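# Clamp tube in vise, extract pin into tray

## Task

Get the tube clamped in the vise, then draw the red-handled pin out of it without the clamped tube shifting. Finish with the entire pin resting flat on the tray's floor, lower than the tray's rim, and the tube still clamped in its original spot. The tray may be relocated provided it sits upright on the table and is clear of both the tube and the vise's movable jaw. Nothing may touch the tube or the movable jaw at the end, directly or via a loose object, and the result must hold without the robot supporting it. Release everything and move the gripper away before finishing.

## Robot and tools

Robot: a single six-joint arm with a two-finger parallel gripper. Joints, base outward, are waist, shoulder, elbow, wrist pitch, wrist yaw, wrist roll. Ranges in rad: waist -3.054 to 3.054, shoulder 0.000 to 3.142, elbow 0.000 to 2.356, wrist pitch -1.571 to 1.571, wrist yaw -1.571 to 1.571, wrist roll -3.142 to 3.142. The fingers extend along the gripper's +x axis and close along its y axis. end_effector_position is the point midway between the finger pads, roughly 3 to 4 cm back from the tips.

Scene frame: origin on the tabletop under the arm base, +z up, +y to the left when facing along +x. Positions are metres; orientations are quaternions written w first (qw, qx, qy, qz). The base can be slightly tilted, and the reported hand position gets less accurate at long reach.

execute_actions(actions): a list of actions run one after another. Each action is a table of 1 to 15 rows; each row lasts one control step (1/30 s), and if fewer than 15 rows are given the last one repeats until 15 steps pass. Every row is 8 numbers: x, y, z, qw, qx, qy, qz, opening. These are absolute targets in the scene frame (a pose), not offsets. Opening ranges -1 to 1: +1 is wide open (0.088 m), empty fingers touch near -0.80, and values below that do nothing more. Allow at least about 0.5 s to close from fully open. An action is rejected if its target lies over 0.6 m from the gripper's current position along any gripper axis; if the first action fails this against the latest reported state, or any action is malformed, nothing runs. Repeat the desired quaternion in every row, since the reported one may have drifted. An empty list just returns state and images.

move(target, speed, blocking): drives the gripper in a straight line toward one absolute pose, target being one 8-number row as above. speed is m/s, 0.002 to 0.5, default 0.25; rotation is capped at twice that in rad/s. Paths last 0.5 to 10 s and stop early if longer. The opening is applied at the start. The path ignores obstacles, the hand can lag or overshoot its speed (notably with a stretched arm), and faster contact or a target set deeper past a contact means harder pressing. The result adds a "move:" line: done (settled near target), off_target, moving, held, fault, plus limits (paced = sent pose was clipped; held = a check blocked steps, after which the arm may surge). blocking=false returns after 0.5 s while motion continues; until a result shows the move ended, further moves and execute_actions are refused, so call wait or stop first.

wait(seconds): 0 to 10; the arm keeps its last command, and it returns early if a running move ends. stop(): brakes a running move (needs room; fingers keep moving). zoom_image(camera, region): camera is cam_high or cam_wrist; region is [x0, y0, x1, y1] in image pixels from the top-left, at most 504 by 504. read_manual(section) only gives licence text. finished_scene(scene) closes the current scene irreversibly and reports success; do it only once the pin is settled and the gripper is clear.

Control behaviour: each step the commanded pose is limited to within 70 mm and 16 degrees of the measured pose, and damped inverse kinematics favours position over orientation. A distant target can need several actions; after an action the arm only continues to the last clipped pose. Joint friction may leave the hand short or slightly tilted, and tiny moves may not happen, so check the pose after moves and correct tilt. "Hand target" shows what the controller is currently chasing. "pose unreachable" means the clearance check altered or blocked the command (the mounting block counts as arm).

Results: state line with pose and velocities (m/s, rad/s); Joint positions and velocities in the order above, plus the finger-pad gap in m; grip_measured gives the finger opening on the command scale. To hold something, command an opening clearly below grip_measured; the bigger the gap, the harder the squeeze (about 34 N per pad max; fast closes can hit harder). Readings may be off by about 1 mm. Action results also list hand positions at some steps, with HELD marking restricted steps.

Hazards: a joint reaching its load limit (N m: waist 17.4, shoulder 21.6, elbow 21.5, wrist pitch 5.67, wrist yaw 5.65, wrist roll 5.3, held weight included) triggers a torque fault, freezing the arm 10 s and dropping the rest of the call. Holding loads heats motors: MOTOR HOT warns from 50 °C; at 95 °C an OVER-TEMPERATURE FAULT holds the arm, and if it doesn't cool within 30 to 60 s power cuts and the arm goes limp. Avoid dropping or slamming objects, hard pushes, and anything leaving the table, which fails the task. Loose objects may occasionally get nudged. The world keeps running while you compose replies, with the arm holding its last command.

Cameras: cam_high (fixed, overhead, 504x504) and cam_wrist (on the hand, 504x504), images returned in that order. Calibration is given as OpenCV pinhole plus radial distortion with K and T_world_to_cam; actual cameras may differ by a few degrees and millimetres.

Each tool is called as a command line: name --argument value for each argument, lists and objects as JSON in quotes; but a table of rows of numbers goes row by row, as --pt "numbers of a row", without its own name.

## Session

execute_actions --actions '[]'

Scene clock: 0.00 s.
end_effector_position=(+0.2559, -0.3189, +0.2630) grip_measured=+0.826 end_effector_quat_wxyz=(-0.123, -0.574, +0.121, +0.801) end_effector_velocity=(-0.000, -0.001, +0.002) end_effector_angular_velocity=(-0.013, +0.004, +0.010)
Joint positions: [-1.195  1.064  1.501 -1.202 -0.015  2.145  0.079]
Joint velocities: [-0.002 -0.007 -0.002  0.007  0.007 -0.007 -0.   ]
Heat: hottest shoulder 27 °C (+0.0 °C/min).
Hand target: +0.256, -0.319, +0.263; -0.123, -0.574, +0.121, +0.801
camera_calibration (this result's frames):
cam_wrist: T_world_to_cam=[[-0.105626, 0.919833, -0.377823, 0.437513], [0.994405, 0.0981278, -0.0391033, -0.17849], [0.00110639, -0.379839, -0.925052, 0.198789], [0, 0, 0, 1]] pos_world=[0.223484, -0.309416, 0.342213]

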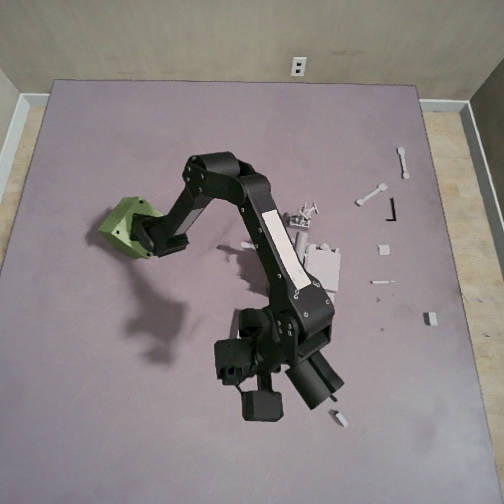

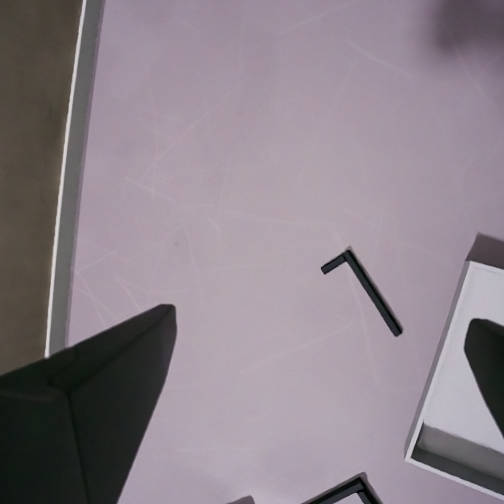

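move --target '[0.32,-0.22,0.27,0.457,0.542,0.457,-0.542,1]' --speed 0.5

move --target '[0.36,-0.08,0.27,0.707,0.06,0.707,-0.06,1]' --speed 0.5

move --target '[0.3,-0.04,0.24,0.542,-0.457,0.542,0.457,1]' --speed 0.5

move --target '[0.258,-0.012,0.18,0.06,-0.705,0.06,0.705,1]' --speed 0.5

Scene clock: 9.33 s.
end_effector_position=(+0.3186, -0.2193, +0.2711) grip_measured=+0.989 end_effector_quat_wxyz=(+0.457, +0.540, +0.452, -0.543) end_effector_velocity=(-0.001, +0.004, +0.002) end_effector_angular_velocity=(+0.015, +0.002, +0.020)
Joint positions: [-0.923  0.96   1.536 -1.378 -0.29   0.943  0.087]
Joint velocities: [ 0.002 -0.002  0.007 -0.022 -0.007 -0.022  0.   ]
Heat: hottest shoulder 29 °C (+12.9 °C/min).
Hand target: +0.320, -0.220, +0.269; +0.456, +0.540, +0.456, -0.541
Off the commanded pose: 0.002 m, 1 deg.
move: done
camera_calibration (this result's frames):
cam_wrist: T_world_to_cam=[[-0.9879, 0.142827, -0.0604532, 0.380137], [0.118468, 0.946486, 0.300216, 0.122891], [0.100097, 0.289421, -0.951954, 0.366588], [0, 0, 0, 1]] pos_world=[0.324284, -0.276706, 0.335062]

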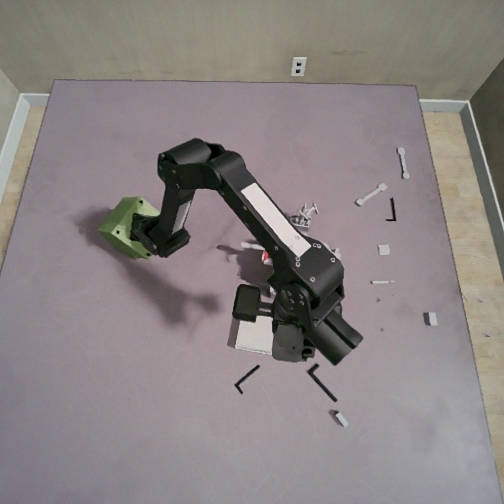

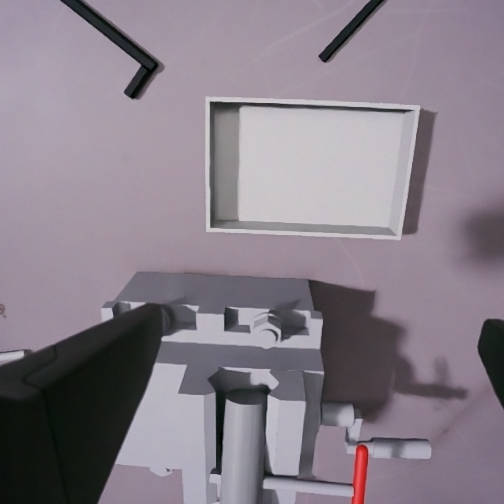

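Scene clock: 11.47 s.
end_effector_position=(+0.3588, -0.0820, +0.2697) grip_measured=+0.989 end_effector_quat_wxyz=(+0.705, +0.062, +0.703, -0.063) end_effector_velocity=(-0.004, +0.001, -0.001) end_effector_angular_velocity=(+0.001, +0.021, +0.040)
Joint positions: [ 0.534  1.058  1.492 -1.517  0.675  0.536  0.087]
Joint velocities: [ 0.002  0.002 -0.002 -0.022 -0.007 -0.022 -0.   ]
Heat: hottest shoulder 29 °C (+10.5 °C/min).
Hand target: +0.361, -0.081, +0.270; +0.705, +0.058, +0.704, -0.060
Off the commanded pose: 0.002 m, 0 deg.
move: done
camera_calibration (this result's frames):
cam_wrist: T_world_to_cam=[[-0.145425, -0.987673, -0.0579037, 0.00449828], [-0.944537, 0.121179, 0.305231, 0.301008], [-0.294452, 0.0990804, -0.950516, 0.447033], [0, 0, 0, 1]] pos_world=[0.416597, -0.0763252, 0.333296]

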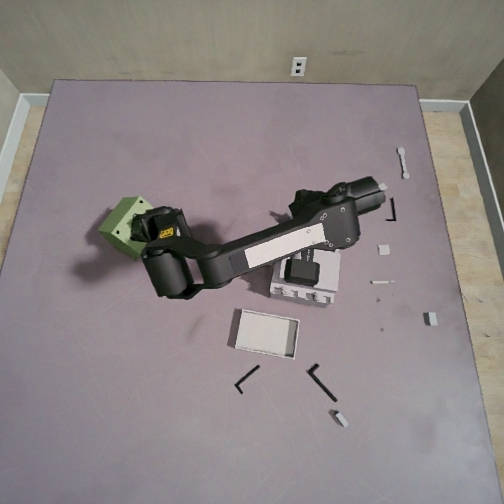

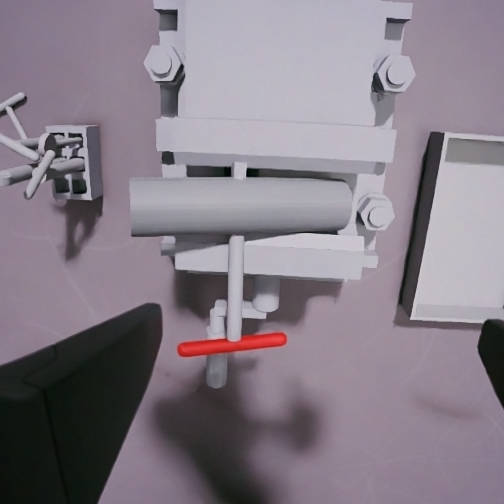

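Scene clock: 13.60 s.
end_effector_position=(+0.3018, -0.0400, +0.2405) grip_measured=+0.989 end_effector_quat_wxyz=(+0.542, -0.454, +0.543, +0.454) end_effector_velocity=(-0.002, +0.001, -0.002) end_effector_angular_velocity=(+0.000, +0.008, +0.019)
Joint positions: [ 0.777  0.961  1.154 -1.479  0.765 -0.732  0.087]
Joint velocities: [-0.007 -0.002 -0.012  0.007 -0.007 -0.022 -0.   ]
Heat: hottest shoulder 29 °C (+8.8 °C/min).
Hand target: +0.300, -0.040, +0.240; +0.541, -0.456, +0.540, +0.456
Off the commanded pose: 0.002 m, 0 deg.
move: done
camera_calibration (this result's frames):
cam_wrist: T_world_to_cam=[[0.987448, -0.145941, -0.0603974, -0.271588], [-0.120546, -0.94344, 0.308853, -0.0411636], [-0.102056, -0.297696, -0.94919, 0.324113], [0, 0, 0, 1]] pos_world=[0.296294, 0.0180158, 0.303955]

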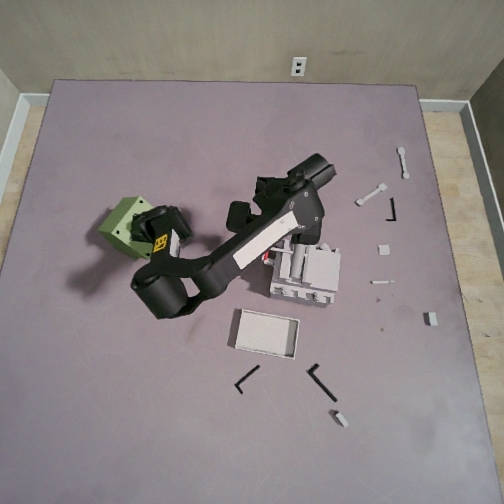

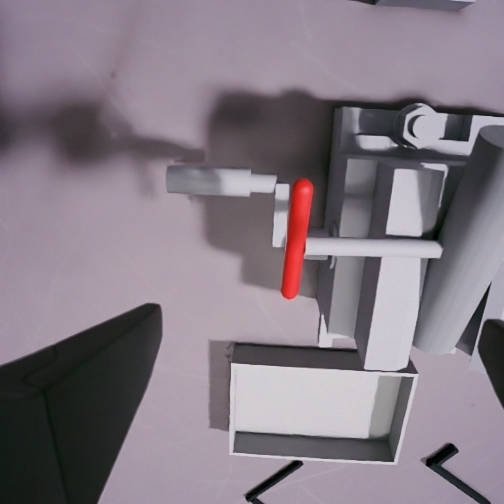

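Scene clock: 15.77 s.
end_effector_position=(+0.2601, -0.0115, +0.1813) grip_measured=+0.989 end_effector_quat_wxyz=(-0.061, +0.706, -0.061, -0.703) end_effector_velocity=(-0.000, +0.001, -0.000) end_effector_angular_velocity=(+0.007, +0.001, +0.015)
Joint positions: [ 0.727  0.88   0.799 -1.154  0.752 -2.377  0.087]
Joint velocities: [-0.002 -0.002 -0.002  0.007 -0.007 -0.022 -0.   ]
Heat: hottest shoulder 29 °C (+7.6 °C/min).
Hand target: +0.258, -0.012, +0.180; -0.060, +0.704, -0.060, -0.705
Off the commanded pose: 0.002 m, 0 deg.
move: done
camera_calibration (this result's frames):
cam_wrist: T_world_to_cam=[[0.141326, 0.988248, -0.0582509, 0.00284459], [0.943295, -0.116577, 0.310812, -0.268573], [0.300369, -0.0988736, -0.948685, 0.169601], [0, 0, 0, 1]] pos_world=[0.201999, -0.0173516, 0.244539]

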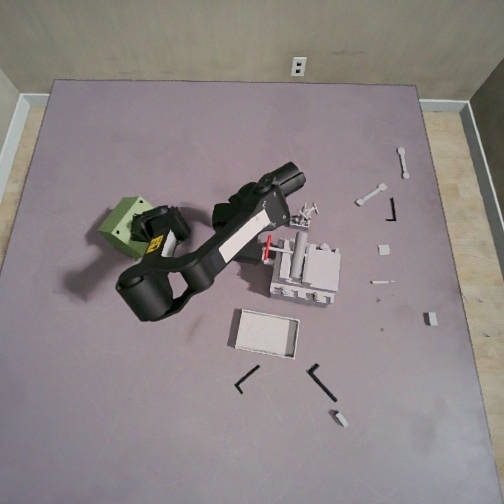

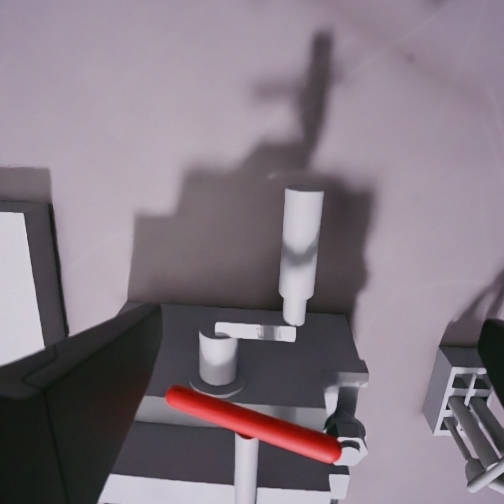

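move --target '[0.255,-0.012,0.195,0.665,-0.612,0.354,0.242,0.1]' --speed 0.4

move --target '[0.29,-0.016,0.146,0.665,-0.612,0.354,0.242,0.1]' --speed 0.07

Scene clock: 33.20 s.
end_effector_position=(+0.2562, -0.0127, +0.1955) grip_measured=+0.100 end_effector_quat_wxyz=(+0.667, -0.610, +0.354, +0.241) end_effector_velocity=(-0.005, +0.001, -0.005) end_effector_angular_velocity=(-0.012, +0.011, -0.000)
Joint positions: [ 1.174  0.44   0.319 -0.608  1.432 -1.078  0.044]
Joint velocities: [ 0.002  0.037 -0.002 -0.066  0.007  0.095 -0.   ]
Heat: hottest shoulder 28 °C (+1.8 °C/min).
Hand target: +0.255, -0.012, +0.195; +0.665, -0.612, +0.353, +0.242
Off the commanded pose: 0.002 m, 0 deg.
move: done
camera_calibration (this result's frames):
cam_wrist: T_world_to_cam=[[0.79433, -0.116804, 0.596151, -0.303844], [-0.32902, -0.907665, 0.260558, 0.0562433], [0.510671, -0.403115, -0.759416, 0.0894322], [0, 0, 0, 1]] pos_world=[0.214187, 0.0516114, 0.234399]

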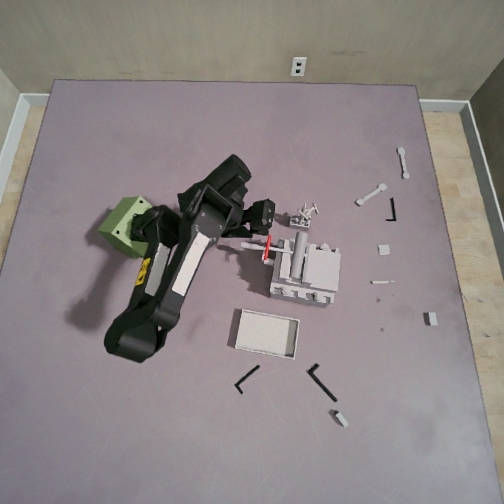

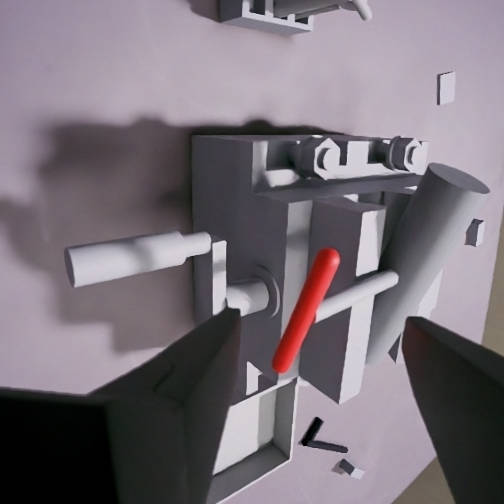

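Scene clock: 34.53 s.
end_effector_position=(+0.2923, -0.0174, +0.1494) grip_measured=+0.100 end_effector_quat_wxyz=(+0.670, -0.608, +0.354, +0.238) end_effector_velocity=(+0.003, +0.002, -0.001) end_effector_angular_velocity=(+0.017, -0.015, +0.006)
Joint positions: [ 0.6    0.502  0.148  0.217  0.888 -1.689  0.044]
Joint velocities: [-0.017  0.012 -0.007  0.037 -0.037 -0.007 -0.   ]
Heat: hottest shoulder 28 °C (+1.7 °C/min).
Hand target: +0.290, -0.016, +0.146; +0.665, -0.611, +0.355, +0.243
Off the commanded pose: 0.004 m, 1 deg.
move: done
camera_calibration (this result's frames):
cam_wrist: T_world_to_cam=[[0.790076, -0.123305, 0.60048, -0.305037], [-0.336329, -0.906155, 0.256447, 0.0786167], [0.512507, -0.404571, -0.757403, 0.0332035], [0, 0, 0, 1]] pos_world=[0.250427, 0.0470595, 0.188156]

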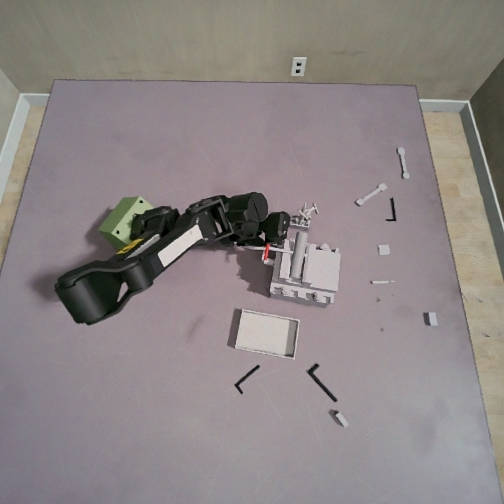

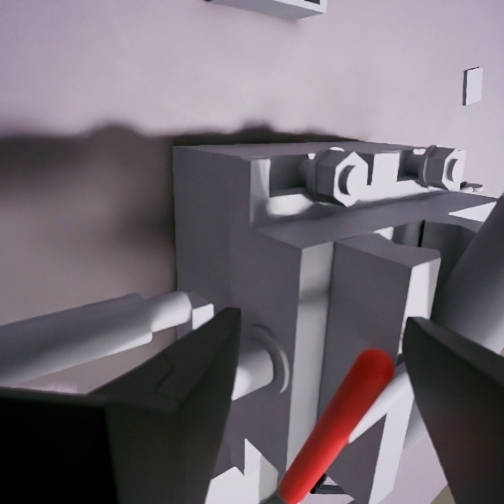

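move --target '[0.292,-0.021,0.146,0.665,-0.612,0.354,0.242,-0.72]' --speed 0.03

move --target '[0.305,-0.023,0.185,0.607,-0.535,0.464,0.362,-0.72]' --speed 0.08

zoom_image --camera "cam_high" --region '[230, 190, 360, 320]'

Scene clock: 41.90 s.
end_effector_position=(+0.2924, -0.0191, +0.1469) grip_measured=-0.701 end_effector_quat_wxyz=(+0.668, -0.610, +0.351, +0.243) end_effector_velocity=(-0.002, +0.002, -0.002) end_effector_angular_velocity=(+0.002, +0.010, +0.025)
Joint positions: [ 0.567  0.495  0.147  0.209  0.849 -1.699  0.005]
Joint velocities: [-0.007 -0.007 -0.002 -0.022 -0.022 -0.007 -0.   ]
Heat: hottest shoulder 28 °C (+1.4 °C/min).
Hand target: +0.292, -0.021, +0.146; +0.665, -0.612, +0.354, +0.242
Off the commanded pose: 0.002 m, 0 deg.
move: done
camera_calibration (this result's frames):
cam_wrist: T_world_to_cam=[[0.793509, -0.114411, 0.597707, -0.304318], [-0.324949, -0.910088, 0.257193, 0.0742926], [0.51454, -0.398309, -0.759341, 0.0303678], [0, 0, 0, 1]] pos_world=[0.249995, 0.0448911, 0.185845]

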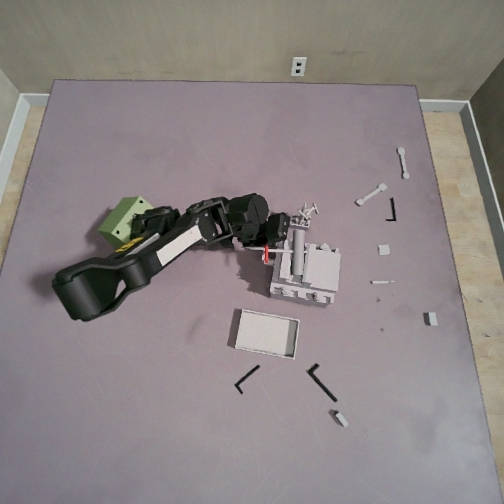

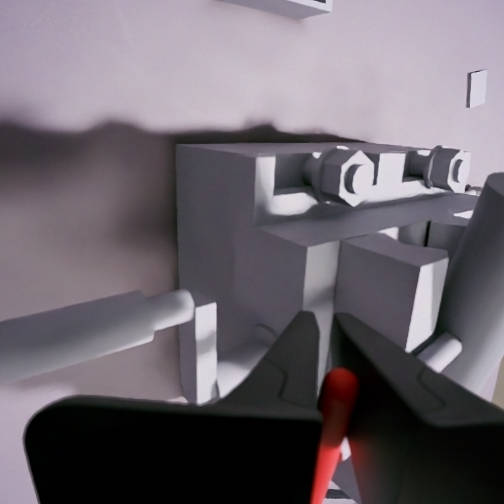

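Scene clock: 44.60 s.
end_effector_position=(+0.3016, -0.0236, +0.1820) grip_measured=-0.701 end_effector_quat_wxyz=(+0.602, -0.537, +0.466, +0.364) end_effector_velocity=(-0.000, -0.005, +0.002) end_effector_angular_velocity=(-0.027, +0.010, +0.007)
Joint positions: [ 0.689  0.748  0.683 -0.761  0.919 -1.139  0.005]
Joint velocities: [ 0.002  0.007  0.017 -0.037  0.022  0.007  0.   ]
Heat: hottest elbow 29 °C (+2.7 °C/min).
Hand target: +0.305, -0.023, +0.185; +0.606, -0.535, +0.464, +0.362
Off the commanded pose: 0.005 m, 1 deg.
move: done
camera_calibration (this result's frames):
cam_wrist: T_world_to_cam=[[0.959074, -0.131448, 0.250794, -0.320251], [-0.209992, -0.924349, 0.318564, 0.0180123], [0.189946, -0.358191, -0.914122, 0.177525], [0, 0, 0, 1]] pos_world=[0.277207, 0.038141, 0.236858]

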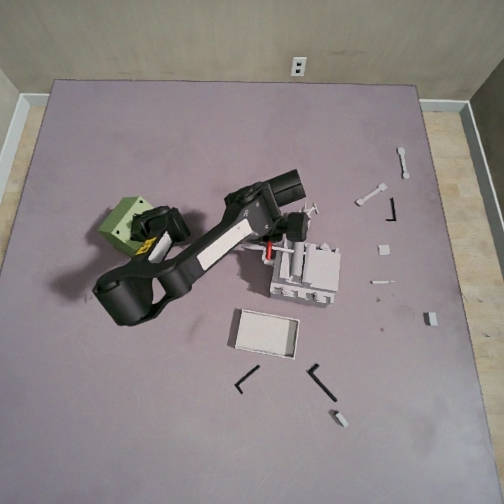

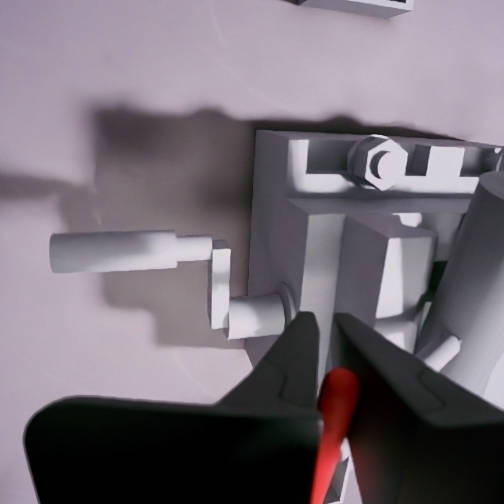

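Region (230, 190, 360, 320) of cam_high's 504x504 image, scaled by 3.877, with more detail than that image has.

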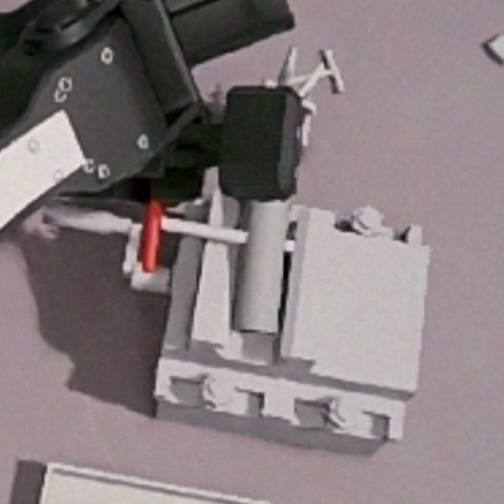

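move --target '[0.332,-0.03,0.2,0.482,-0.406,0.579,0.517,-0.72]' --speed 0.1

Scene clock: 50.27 s.
end_effector_position=(+0.3335, -0.0312, +0.2014) grip_measured=-0.701 end_effector_quat_wxyz=(+0.487, -0.411, +0.576, +0.512) end_effector_velocity=(+0.004, +0.002, +0.000) end_effector_angular_velocity=(+0.009, -0.006, -0.003)
Joint positions: [ 0.471  1.167  1.273 -1.353  0.553 -1.023  0.005]
Joint velocities: [-0.002  0.007  0.012  0.007 -0.007 -0.007 -0.   ]
Heat: hottest elbow 29 °C (+2.4 °C/min).
Hand target: +0.332, -0.030, +0.200; +0.482, -0.406, +0.579, +0.517
Off the commanded pose: 0.002 m, 1 deg.
move: done
camera_calibration (this result's frames):
cam_wrist: T_world_to_cam=[[0.963178, -0.1066, -0.24683, -0.257087], [-0.0304079, -0.955342, 0.293933, -0.0443898], [-0.267141, -0.275604, -0.923406, 0.343327], [0, 0, 0, 1]] pos_world=[0.337988, 0.0248094, 0.266621]

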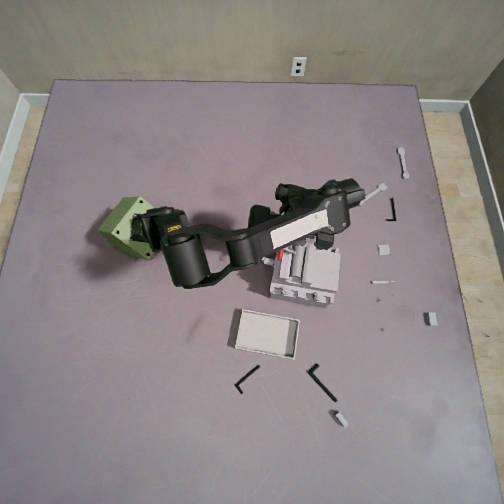

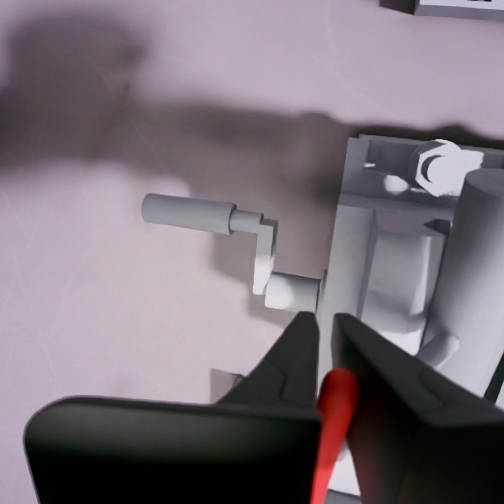

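Lower, loosen, and push the handle over.

move --target '[0.33,-0.03,0.184,0.482,-0.406,0.579,0.517,-0.72]' --speed 0.03

move --target '[0.385,-0.04,0.192,0.52,-0.44,0.555,0.48,-0.5]' --speed 0.04

move --target '[0.385,-0.04,0.255,0.542,-0.457,0.542,0.457,1]' --speed 0.08

Scene clock: 57.33 s.
end_effector_position=(+0.3311, -0.0288, +0.1879) grip_measured=-0.706 end_effector_quat_wxyz=(+0.487, -0.405, +0.575, +0.518) end_effector_velocity=(-0.004, -0.002, -0.000) end_effector_angular_velocity=(+0.002, +0.011, +0.005)
Joint positions: [ 0.428  1.169  1.23  -1.29   0.522 -1.07   0.004]
Joint velocities: [-0.007 -0.007 -0.007 -0.007 -0.007 -0.007 -0.   ]
Heat: hottest elbow 29 °C (+2.1 °C/min).
Hand target: +0.330, -0.030, +0.184; +0.482, -0.406, +0.579, +0.517
Off the commanded pose: 0.004 m, 1 deg.
move: done
camera_calibration (this result's frames):
cam_wrist: T_world_to_cam=[[0.960453, -0.10231, -0.258965, -0.25455], [-0.02635, -0.959272, 0.281254, -0.0372751], [-0.277193, -0.263307, -0.924031, 0.33475], [0, 0, 0, 1]] pos_world=[0.336291, 0.0263423, 0.253884]

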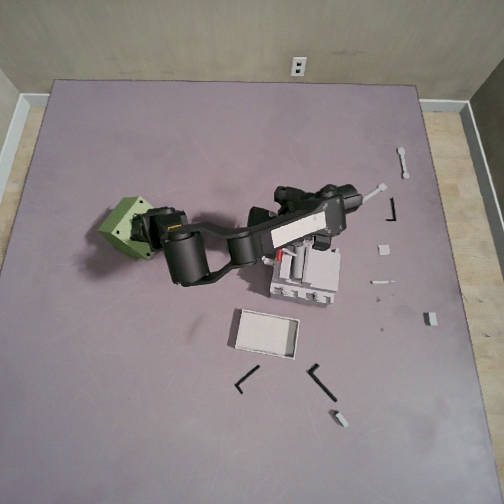

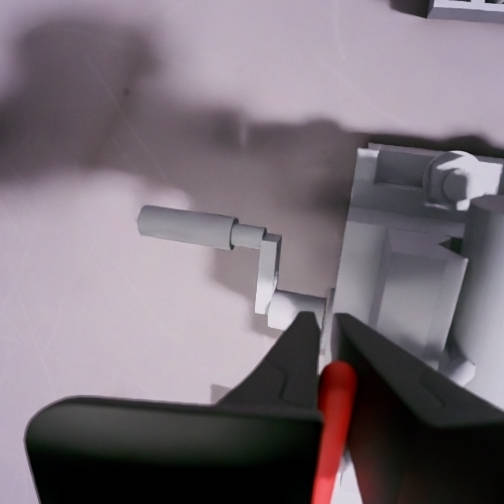

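Scene clock: 59.27 s.
end_effector_position=(+0.3826, -0.0402, +0.1940) grip_measured=-0.500 end_effector_quat_wxyz=(+0.522, -0.438, +0.553, +0.480) end_effector_velocity=(+0.002, +0.000, +0.001) end_effector_angular_velocity=(+0.008, -0.007, -0.002)
Joint positions: [ 0.389  1.226  1.369 -1.215  0.567 -1.165  0.015]
Joint velocities: [-0.002 -0.002  0.002  0.007 -0.007 -0.007 -0.   ]
Heat: hottest elbow 29 °C (+2.0 °C/min).
Hand target: +0.385, -0.040, +0.192; +0.519, -0.439, +0.554, +0.480
Off the commanded pose: 0.003 m, 0 deg.
move: done
camera_calibration (this result's frames):
cam_wrist: T_world_to_cam=[[0.983462, -0.124314, -0.131713, -0.337951], [-0.0802811, -0.951109, 0.298241, -0.0309246], [-0.162349, -0.282734, -0.945359, 0.311055], [0, 0, 0, 1]] pos_world=[0.380379, 0.0165215, 0.258769]

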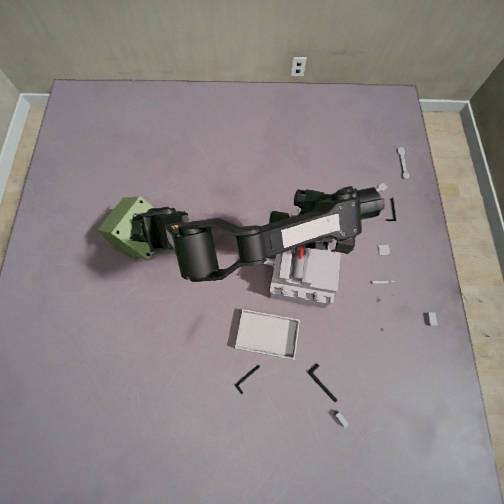

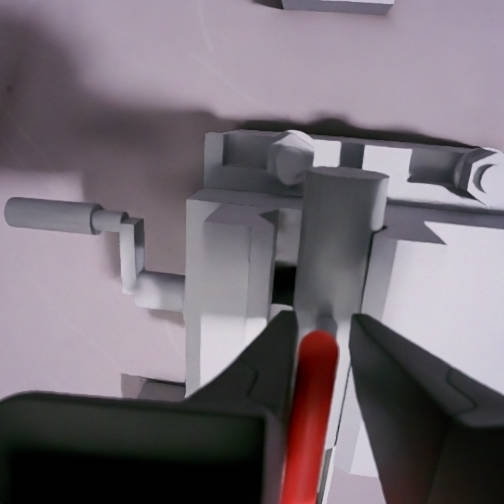

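Scene clock: 60.43 s.
end_effector_position=(+0.3839, -0.0394, +0.2530) grip_measured=+0.989 end_effector_quat_wxyz=(+0.538, -0.456, +0.541, +0.458) end_effector_velocity=(-0.004, -0.001, +0.003) end_effector_angular_velocity=(+0.007, +0.009, +0.006)
Joint positions: [ 0.614  1.213  1.525 -1.465  0.707 -0.947  0.087]
Joint velocities: [ 0.007 -0.007  0.002 -0.022 -0.007  0.007 -0.   ]
Heat: hottest elbow 29 °C (+2.0 °C/min).
Hand target: +0.385, -0.040, +0.255; +0.541, -0.456, +0.540, +0.456
Off the commanded pose: 0.002 m, 0 deg.
move: done
camera_calibration (this result's frames):
cam_wrist: T_world_to_cam=[[0.988839, -0.134343, -0.0644212, -0.350863], [-0.10813, -0.944558, 0.310028, -0.0397074], [-0.1025, -0.299602, -0.948542, 0.344398], [0, 0, 0, 1]] pos_world=[0.377954, 0.0185404, 0.316384]

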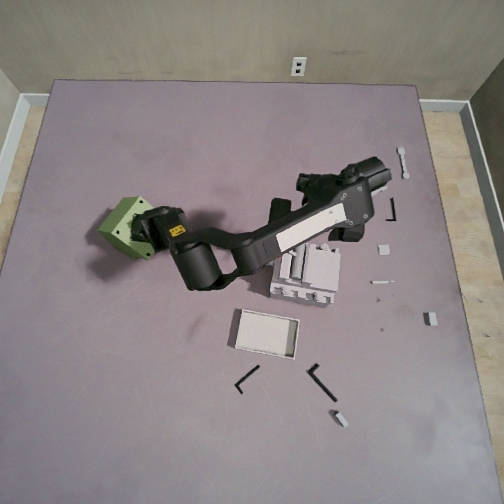

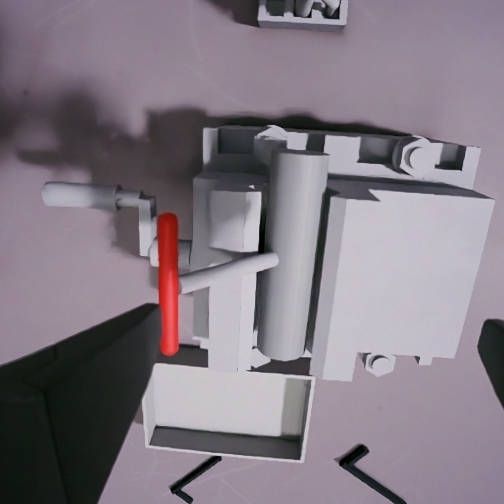

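move --target '[0.25,-0.012,0.22,0.06,-0.705,0.06,0.705,0.3]' --speed 0.4

move --target '[0.247,-0.012,0.1,0.06,-0.705,0.06,0.705,0.3]' --speed 0.12

execute_actions --actions '[[[0.247,-0.012,0.1,0.06,-0.705,0.06,0.705,-0.9]],[[0.249,-0.015,0.116,0.06,-0.705,0.06,0.705,-0.9]],[[0.246,-0.033,0.135,0.06,-0.705,0.06,0.705,-0.9]],[[0.242,-0.059,0.135,0.06,-0.705,0.06,0.705,-0.9]],[[0.239,-0.077,0.116,0.06,-0.705,0.06,0.705,-0.9]]]'

Scene clock: 72.77 s.
end_effector_position=(+0.2521, -0.0111, +0.2210) grip_measured=+0.300 end_effector_quat_wxyz=(-0.064, +0.704, -0.063, -0.704) end_effector_velocity=(-0.002, +0.002, -0.000) end_effector_angular_velocity=(+0.015, +0.016, +0.000)
Joint positions: [ 0.998  0.933  0.923 -1.492  0.803 -1.994  0.054]
Joint velocities: [-0.002 -0.002 -0.002  0.007 -0.022 -0.007 -0.   ]
Heat: hottest elbow 30 °C (+1.0 °C/min).
Hand target: +0.250, -0.012, +0.220; -0.060, +0.705, -0.060, -0.704
Off the commanded pose: 0.002 m, 1 deg.
move: done
camera_calibration (this result's frames):
cam_wrist: T_world_to_cam=[[0.148802, 0.987206, -0.0572994, 0.00380356], [0.943416, -0.124359, 0.307411, -0.272688], [0.296352, -0.0998004, -0.94985, 0.211005], [0, 0, 0, 1]] pos_world=[0.194161, -0.0166076, 0.284468]

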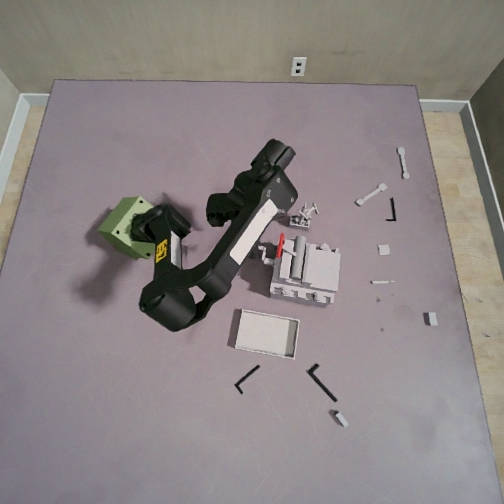

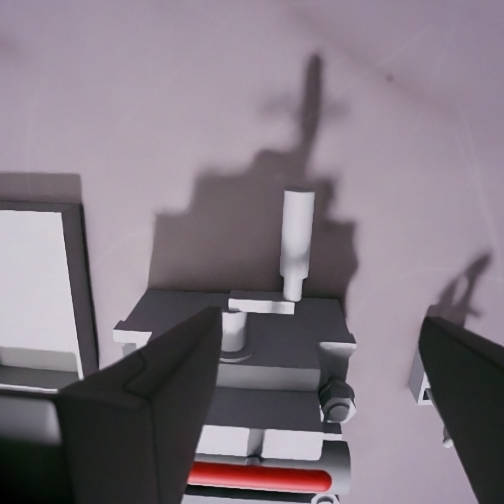

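Scene clock: 74.27 s.
end_effector_position=(+0.2500, -0.0129, +0.1030) grip_measured=+0.300 end_effector_quat_wxyz=(-0.064, +0.708, -0.062, -0.700) end_effector_velocity=(+0.003, +0.001, -0.001) end_effector_angular_velocity=(+0.005, -0.010, +0.008)
Joint positions: [ 0.369  0.887  0.527 -0.608  0.588 -2.785  0.054]
Joint velocities: [-0.007  0.002 -0.002  0.022 -0.007 -0.022 -0.   ]
Heat: hottest elbow 30 °C (+1.0 °C/min).
Hand target: +0.246, -0.012, +0.100; -0.060, +0.704, -0.060, -0.705
Off the commanded pose: 0.004 m, 1 deg.
move: done
camera_calibration (this result's frames):
cam_wrist: T_world_to_cam=[[0.148252, 0.987437, -0.054683, -0.00100594], [0.939882, -0.12348, 0.318394, -0.234903], [0.307642, -0.0985981, -0.94638, 0.09622], [0, 0, 0, 1]] pos_world=[0.191329, -0.0185253, 0.165797]

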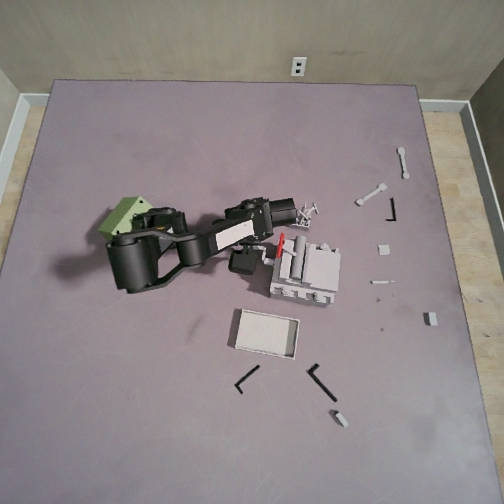

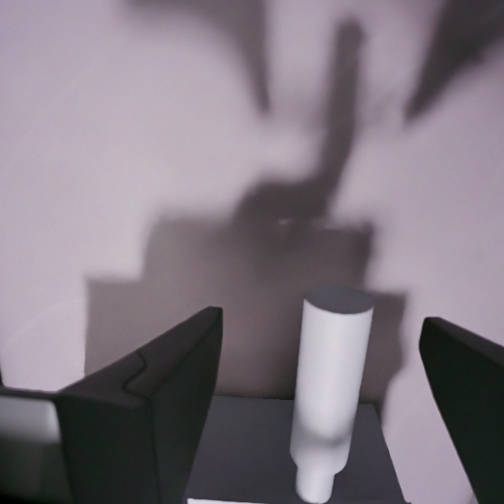

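Scene clock: 76.77 s.
end_effector_position=(+0.2398, -0.0750, +0.1183) grip_measured=-0.504 end_effector_quat_wxyz=(-0.068, +0.705, -0.060, -0.704) end_effector_velocity=(-0.004, +0.002, -0.004) end_effector_angular_velocity=(+0.020, +0.010, +0.021)
Joint positions: [-0.029  0.662  0.554 -0.715  0.328 -3.124  0.014]
Joint velocities: [-0.027  0.002 -0.012  0.007 -0.037 -0.037 -0.   ]
Heat: hottest elbow 29 °C (+0.0 °C/min).
Hand target: +0.239, -0.077, +0.116; -0.060, +0.704, -0.061, -0.705
Off the commanded pose: 0.003 m, 1 deg.
joint sent to its limit — the command would take joint 6 (wrist roll) past its lower limit, so that joint was sent only as far as its limit.
Step readings (end_effector_position; steps 1 to 15: 1st action; 16 to 30: 2nd action; 31 to 45: 3rd action; 46 to 60: 4th action; 61 to 75: 5th action):
0: (+0.2500, -0.0129, +0.1030)
1: (+0.2501, -0.0128, +0.1030)
2: (+0.2503, -0.0127, +0.1029)
4: (+0.2504, -0.0126, +0.1027)
8: (+0.2504, -0.0125, +0.1026)
15: (+0.2504, -0.0125, +0.1026)
16: (+0.2505, -0.0126, +0.1037)
17: (+0.2501, -0.0127, +0.1059)
19: (+0.2500, -0.0133, +0.1100)
23: (+0.2499, -0.0142, +0.1134)
30: (+0.2498, -0.0147, +0.1146)
31: (+0.2505, -0.0158, +0.1170)
32: (+0.2492, -0.0179, +0.1207)
34: (+0.2479, -0.0238, +0.1275)
38: (+0.2472, -0.0294, +0.1317)
45: (+0.2467, -0.0318, +0.1330)
46: (+0.2469, -0.0328, +0.1336)
47: (+0.2458, -0.0364, +0.1344)
49: (+0.2439, -0.0464, +0.1358)
53: (+0.2434, -0.0544, +0.1352)
60: (+0.2432, -0.0558, +0.1349)
61: (+0.2417, -0.0574, +0.1332)
62: (+0.2413, -0.0630, +0.1308)
64: (+0.2406, -0.0705, +0.1247)
68: (+0.2400, -0.0740, +0.1199)
75: end_effector_position above
camera_calibration (this result's frames):
cam_wrist: T_world_to_cam=[[0.150431, 0.987431, -0.0484769, 0.0613967], [0.94227, -0.128367, 0.309273, -0.237767], [0.299163, -0.0922025, -0.949737, 0.110596], [0, 0, 0, 1]] pos_world=[0.181718, -0.0809492, 0.181548]

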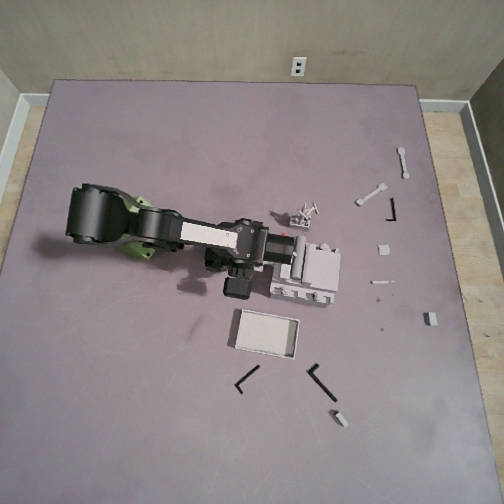

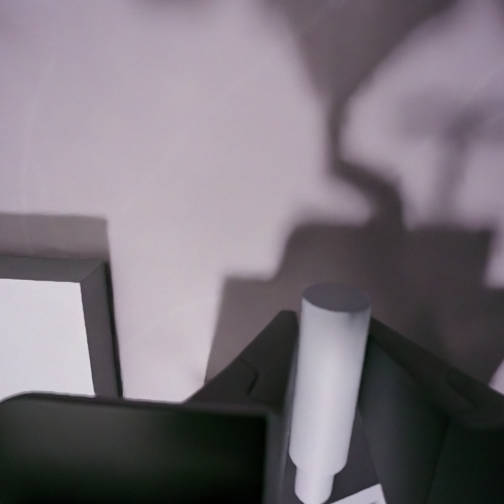

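execute_actions --actions '[[[0.239,-0.076,0.09,0.06,-0.705,0.06,0.705,-0.9]],[[0.242,-0.058,0.072,0.06,-0.705,0.06,0.705,-0.9]],[[0.246,-0.033,0.072,0.06,-0.705,0.06,0.705,-0.9]],[[0.249,-0.015,0.09,0.06,-0.705,0.06,0.705,-0.9]],[[0.249,-0.015,0.116,0.06,-0.705,0.06,0.705,-0.9]],[[0.246,-0.033,0.135,0.06,-0.705,0.06,0.705,-0.9]],[[0.242,-0.059,0.134,0.06,-0.705,0.06,0.705,-0.9]],[[0.239,-0.076,0.116,0.06,-0.705,0.06,0.705,-0.9]],[[0.239,-0.076,0.09,0.06,-0.705,0.06,0.705,-0.9]],[[0.242,-0.058,0.072,0.06,-0.705,0.06,0.705,-0.9]],[[0.246,-0.033,0.072,0.06,-0.705,0.06,0.705,-0.9]],[[0.249,-0.015,0.09,0.06,-0.705,0.06,0.705,-0.9]],[[0.249,-0.015,0.116,0.06,-0.705,0.06,0.705,-0.9]],[[0.246,-0.033,0.135,0.06,-0.705,0.06,0.705,-0.9]],[[0.242,-0.059,0.134,0.06,-0.705,0.06,0.705,-0.9]],[[0.239,-0.076,0.116,0.06,-0.705,0.06,0.705,-0.9]],[[0.239,-0.076,0.09,0.06,-0.705,0.06,0.705,-0.9]],[[0.242,-0.058,0.072,0.06,-0.705,0.06,0.705,-0.9]],[[0.246,-0.033,0.072,0.06,-0.705,0.06,0.705,-0.9]],[[0.249,-0.015,0.09,0.06,-0.705,0.06,0.705,-0.9]],[[0.249,-0.015,0.116,0.06,-0.705,0.06,0.705,-0.9]]]'

zoom_image --camera "cam_high" --region '[240, 210, 350, 320]'

Scene clock: 101.77 s.
end_effector_position=(+0.2498, -0.0145, +0.1141) grip_measured=-0.506 end_effector_quat_wxyz=(-0.065, +0.704, -0.064, -0.704) end_effector_velocity=(-0.000, +0.001, +0.004) end_effector_angular_velocity=(+0.002, -0.002, +0.009)
Joint positions: [ 0.404  0.867  0.562 -0.696  0.606 -2.738  0.014]
Joint velocities: [ 0.017 -0.007  0.007 -0.022  0.007  0.007  0.   ]
Heat: hottest elbow 29 °C (+1.0 °C/min).
Hand target: +0.249, -0.015, +0.116; -0.060, +0.705, -0.060, -0.704
Off the commanded pose: 0.002 m, 1 deg.
Step readings (end_effector_position; steps 1 to 15: 1st action; 16 to 30: 2nd action; 31 to 45: 3rd action; 46 to 60: 4th action; 61 to 75: 5th action; 76 to 90: 6th action; 91 to 105: 7th action; 106 to 120: 8th action; 121 to 135: 9th action; 136 to 150: 10th action; 151 to 165: 11th action; 166 to 180: 12th action; 181 to 195: 13th action):
0: (+0.2397, -0.0752, +0.1175)
1: (+0.2387, -0.0754, +0.1147)
2: (+0.2392, -0.0771, +0.1103)
4: (+0.2393, -0.0776, +0.1023)
8: (+0.2396, -0.0766, +0.0957)
15: (+0.2399, -0.0759, +0.0930)
16: (+0.2390, -0.0748, +0.0906)
17: (+0.2401, -0.0731, +0.0870)
19: (+0.2409, -0.0687, +0.0809)
23: (+0.2417, -0.0636, +0.0760)
30: (+0.2422, -0.0608, +0.0742)
31: (+0.2423, -0.0603, +0.0740)
32: (+0.2431, -0.0580, +0.0734)
34: (+0.2447, -0.0516, +0.0713)
38: (+0.2457, -0.0405, +0.0705)
45: (+0.2465, -0.0359, +0.0714)
46: (+0.2477, -0.0342, +0.0728)
47: (+0.2482, -0.0282, +0.0753)
49: (+0.2487, -0.0202, +0.0815)
53: (+0.2496, -0.0166, +0.0868)
60: (+0.2497, -0.0155, +0.0888)
61: (+0.2508, -0.0149, +0.0918)
62: (+0.2501, -0.0133, +0.0966)
64: (+0.2502, -0.0128, +0.1049)
68: (+0.2500, -0.0138, +0.1115)
75: (+0.2498, -0.0145, +0.1142)
76: (+0.2505, -0.0156, +0.1166)
77: (+0.2491, -0.0179, +0.1204)
79: (+0.2479, -0.0238, +0.1273)
83: (+0.2472, -0.0293, +0.1317)
90: (+0.2468, -0.0318, +0.1330)
91: (+0.2471, -0.0326, +0.1335)
92: (+0.2460, -0.0362, +0.1343)
94: (+0.2439, -0.0459, +0.1357)
98: (+0.2431, -0.0549, +0.1349)
105: (+0.2429, -0.0565, +0.1345)
106: (+0.2415, -0.0582, +0.1328)
107: (+0.2411, -0.0635, +0.1303)
109: (+0.2405, -0.0706, +0.1245)
113: (+0.2399, -0.0739, +0.1199)
120: (+0.2397, -0.0749, +0.1183)
121: (+0.2386, -0.0751, +0.1152)
122: (+0.2392, -0.0770, +0.1106)
124: (+0.2393, -0.0776, +0.1025)
128: (+0.2396, -0.0767, +0.0958)
135: (+0.2398, -0.0759, +0.0930)
136: (+0.2389, -0.0747, +0.0906)
137: (+0.2401, -0.0732, +0.0871)
139: (+0.2409, -0.0687, +0.0809)
143: (+0.2417, -0.0635, +0.0760)
150: (+0.2422, -0.0609, +0.0742)
151: (+0.2423, -0.0602, +0.0740)
152: (+0.2432, -0.0580, +0.0734)
154: (+0.2446, -0.0514, +0.0713)
158: (+0.2457, -0.0404, +0.0705)
165: (+0.2463, -0.0359, +0.0713)
166: (+0.2478, -0.0341, +0.0729)
167: (+0.2482, -0.0280, +0.0754)
169: (+0.2488, -0.0201, +0.0816)
173: (+0.2497, -0.0166, +0.0869)
180: (+0.2497, -0.0155, +0.0889)
181: (+0.2507, -0.0148, +0.0919)
182: (+0.2501, -0.0132, +0.0968)
184: (+0.2501, -0.0128, +0.1051)
Lines left out of this list: 42.
camera_calibration (this result's frames):
cam_wrist: T_world_to_cam=[[0.15253, 0.986622, -0.057546, 0.000511538], [0.942816, -0.127803, 0.307838, -0.238069], [0.296365, -0.10121, -0.949697, 0.109769], [0, 0, 0, 1]] pos_world=[0.191846, -0.0198208, 0.177563]

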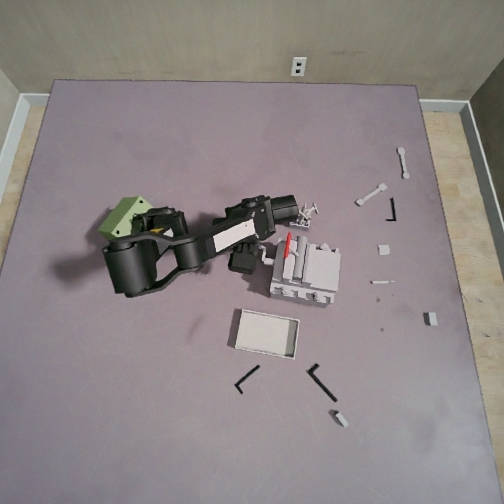

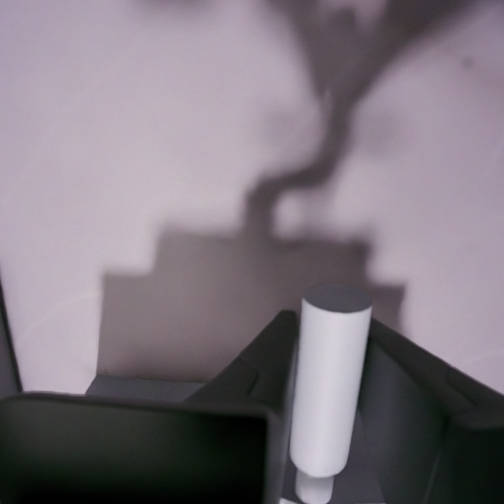

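Region (240, 210, 350, 320) of cam_high's 504x504 image, scaled by 4.582, with more detail than that image has.

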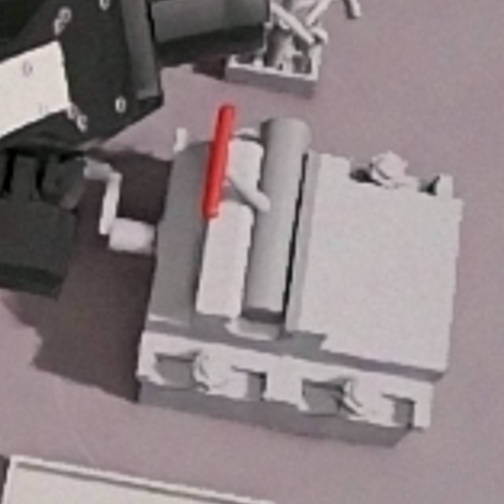

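execute_actions --actions '[[[0.246,-0.033,0.135,0.06,-0.705,0.06,0.705,-0.9]],[[0.242,-0.059,0.134,0.06,-0.705,0.06,0.705,-0.9]],[[0.239,-0.076,0.116,0.06,-0.705,0.06,0.705,-0.9]],[[0.239,-0.076,0.09,0.06,-0.705,0.06,0.705,-0.9]],[[0.242,-0.058,0.072,0.06,-0.705,0.06,0.705,-0.9]],[[0.246,-0.033,0.072,0.06,-0.705,0.06,0.705,-0.9]],[[0.249,-0.015,0.09,0.06,-0.705,0.06,0.705,-0.9]],[[0.249,-0.015,0.116,0.06,-0.705,0.06,0.705,-0.9]]]'

zoom_image --camera "cam_high" --region '[240, 210, 350, 320]'

Scene clock: 116.10 s.
end_effector_position=(+0.2498, -0.0145, +0.1141) grip_measured=-0.506 end_effector_quat_wxyz=(-0.065, +0.704, -0.064, -0.704) end_effector_velocity=(-0.005, +0.001, +0.002) end_effector_angular_velocity=(-0.002, +0.018, +0.023)
Joint positions: [ 0.404  0.867  0.562 -0.696  0.606 -2.738  0.014]
Joint velocities: [ 0.017 -0.002  0.002 -0.037  0.007  0.007 -0.   ]
Heat: hottest elbow 29 °C (+0.0 °C/min).
Hand target: +0.249, -0.015, +0.116; -0.060, +0.705, -0.060, -0.704
Off the commanded pose: 0.002 m, 1 deg.
Step readings (end_effector_position; steps 1 to 15: 1st action; 16 to 30: 2nd action; 31 to 45: 3rd action; 46 to 60: 4th action; 61 to 75: 5th action; 76 to 90: 6th action; 91 to 105: 7th action; 106 to 120: 8th action):
0: (+0.2499, -0.0147, +0.1147)
1: (+0.2506, -0.0158, +0.1171)
2: (+0.2491, -0.0180, +0.1207)
4: (+0.2479, -0.0239, +0.1275)
8: (+0.2472, -0.0294, +0.1317)
15: (+0.2466, -0.0318, +0.1330)
16: (+0.2471, -0.0327, +0.1336)
17: (+0.2459, -0.0362, +0.1344)
19: (+0.2439, -0.0460, +0.1357)
23: (+0.2431, -0.0549, +0.1349)
30: (+0.2429, -0.0565, +0.1345)
31: (+0.2415, -0.0581, +0.1328)
32: (+0.2411, -0.0634, +0.1304)
34: (+0.2404, -0.0706, +0.1245)
38: (+0.2399, -0.0738, +0.1200)
45: (+0.2397, -0.0749, +0.1183)
46: (+0.2386, -0.0752, +0.1150)
47: (+0.2392, -0.0770, +0.1105)
49: (+0.2392, -0.0775, +0.1024)
53: (+0.2396, -0.0766, +0.0957)
60: (+0.2397, -0.0759, +0.0930)
61: (+0.2389, -0.0747, +0.0906)
62: (+0.2401, -0.0732, +0.0871)
64: (+0.2407, -0.0687, +0.0807)
68: (+0.2418, -0.0635, +0.0760)
75: (+0.2422, -0.0608, +0.0742)
76: (+0.2422, -0.0602, +0.0740)
77: (+0.2431, -0.0580, +0.0733)
79: (+0.2447, -0.0514, +0.0714)
83: (+0.2457, -0.0403, +0.0705)
90: (+0.2462, -0.0359, +0.0713)
91: (+0.2478, -0.0341, +0.0729)
92: (+0.2483, -0.0280, +0.0755)
94: (+0.2487, -0.0201, +0.0816)
98: (+0.2497, -0.0166, +0.0869)
105: (+0.2497, -0.0155, +0.0889)
106: (+0.2508, -0.0149, +0.0918)
107: (+0.2502, -0.0132, +0.0965)
109: (+0.2502, -0.0128, +0.1049)
113: (+0.2500, -0.0138, +0.1115)
120: end_effector_position above
camera_calibration (this result's frames):
cam_wrist: T_world_to_cam=[[0.15253, 0.986622, -0.057546, 0.000511538], [0.942816, -0.127803, 0.307838, -0.238069], [0.296365, -0.10121, -0.949697, 0.109769], [0, 0, 0, 1]] pos_world=[0.191846, -0.0198208, 0.177563]

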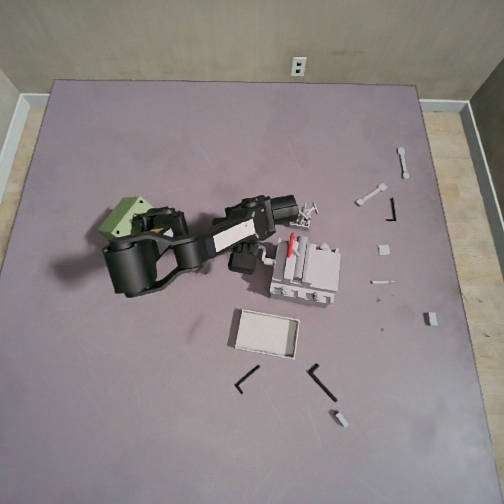

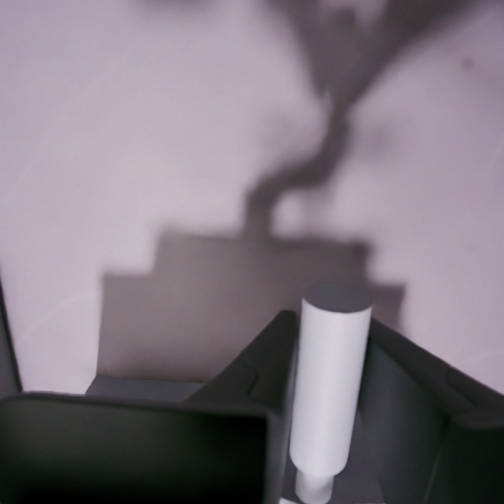

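Region (240, 210, 350, 320) of cam_high's 504x504 image, scaled by 4.582, with more detail than that image has.

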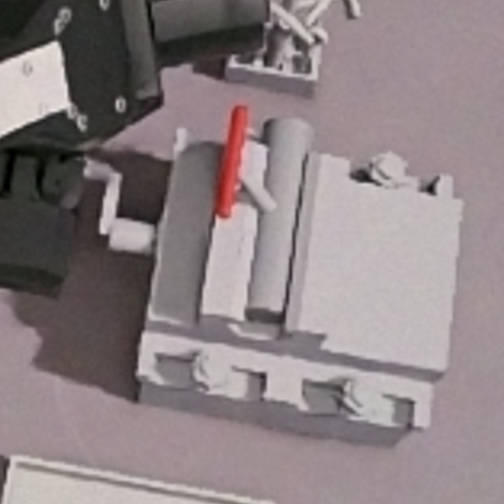

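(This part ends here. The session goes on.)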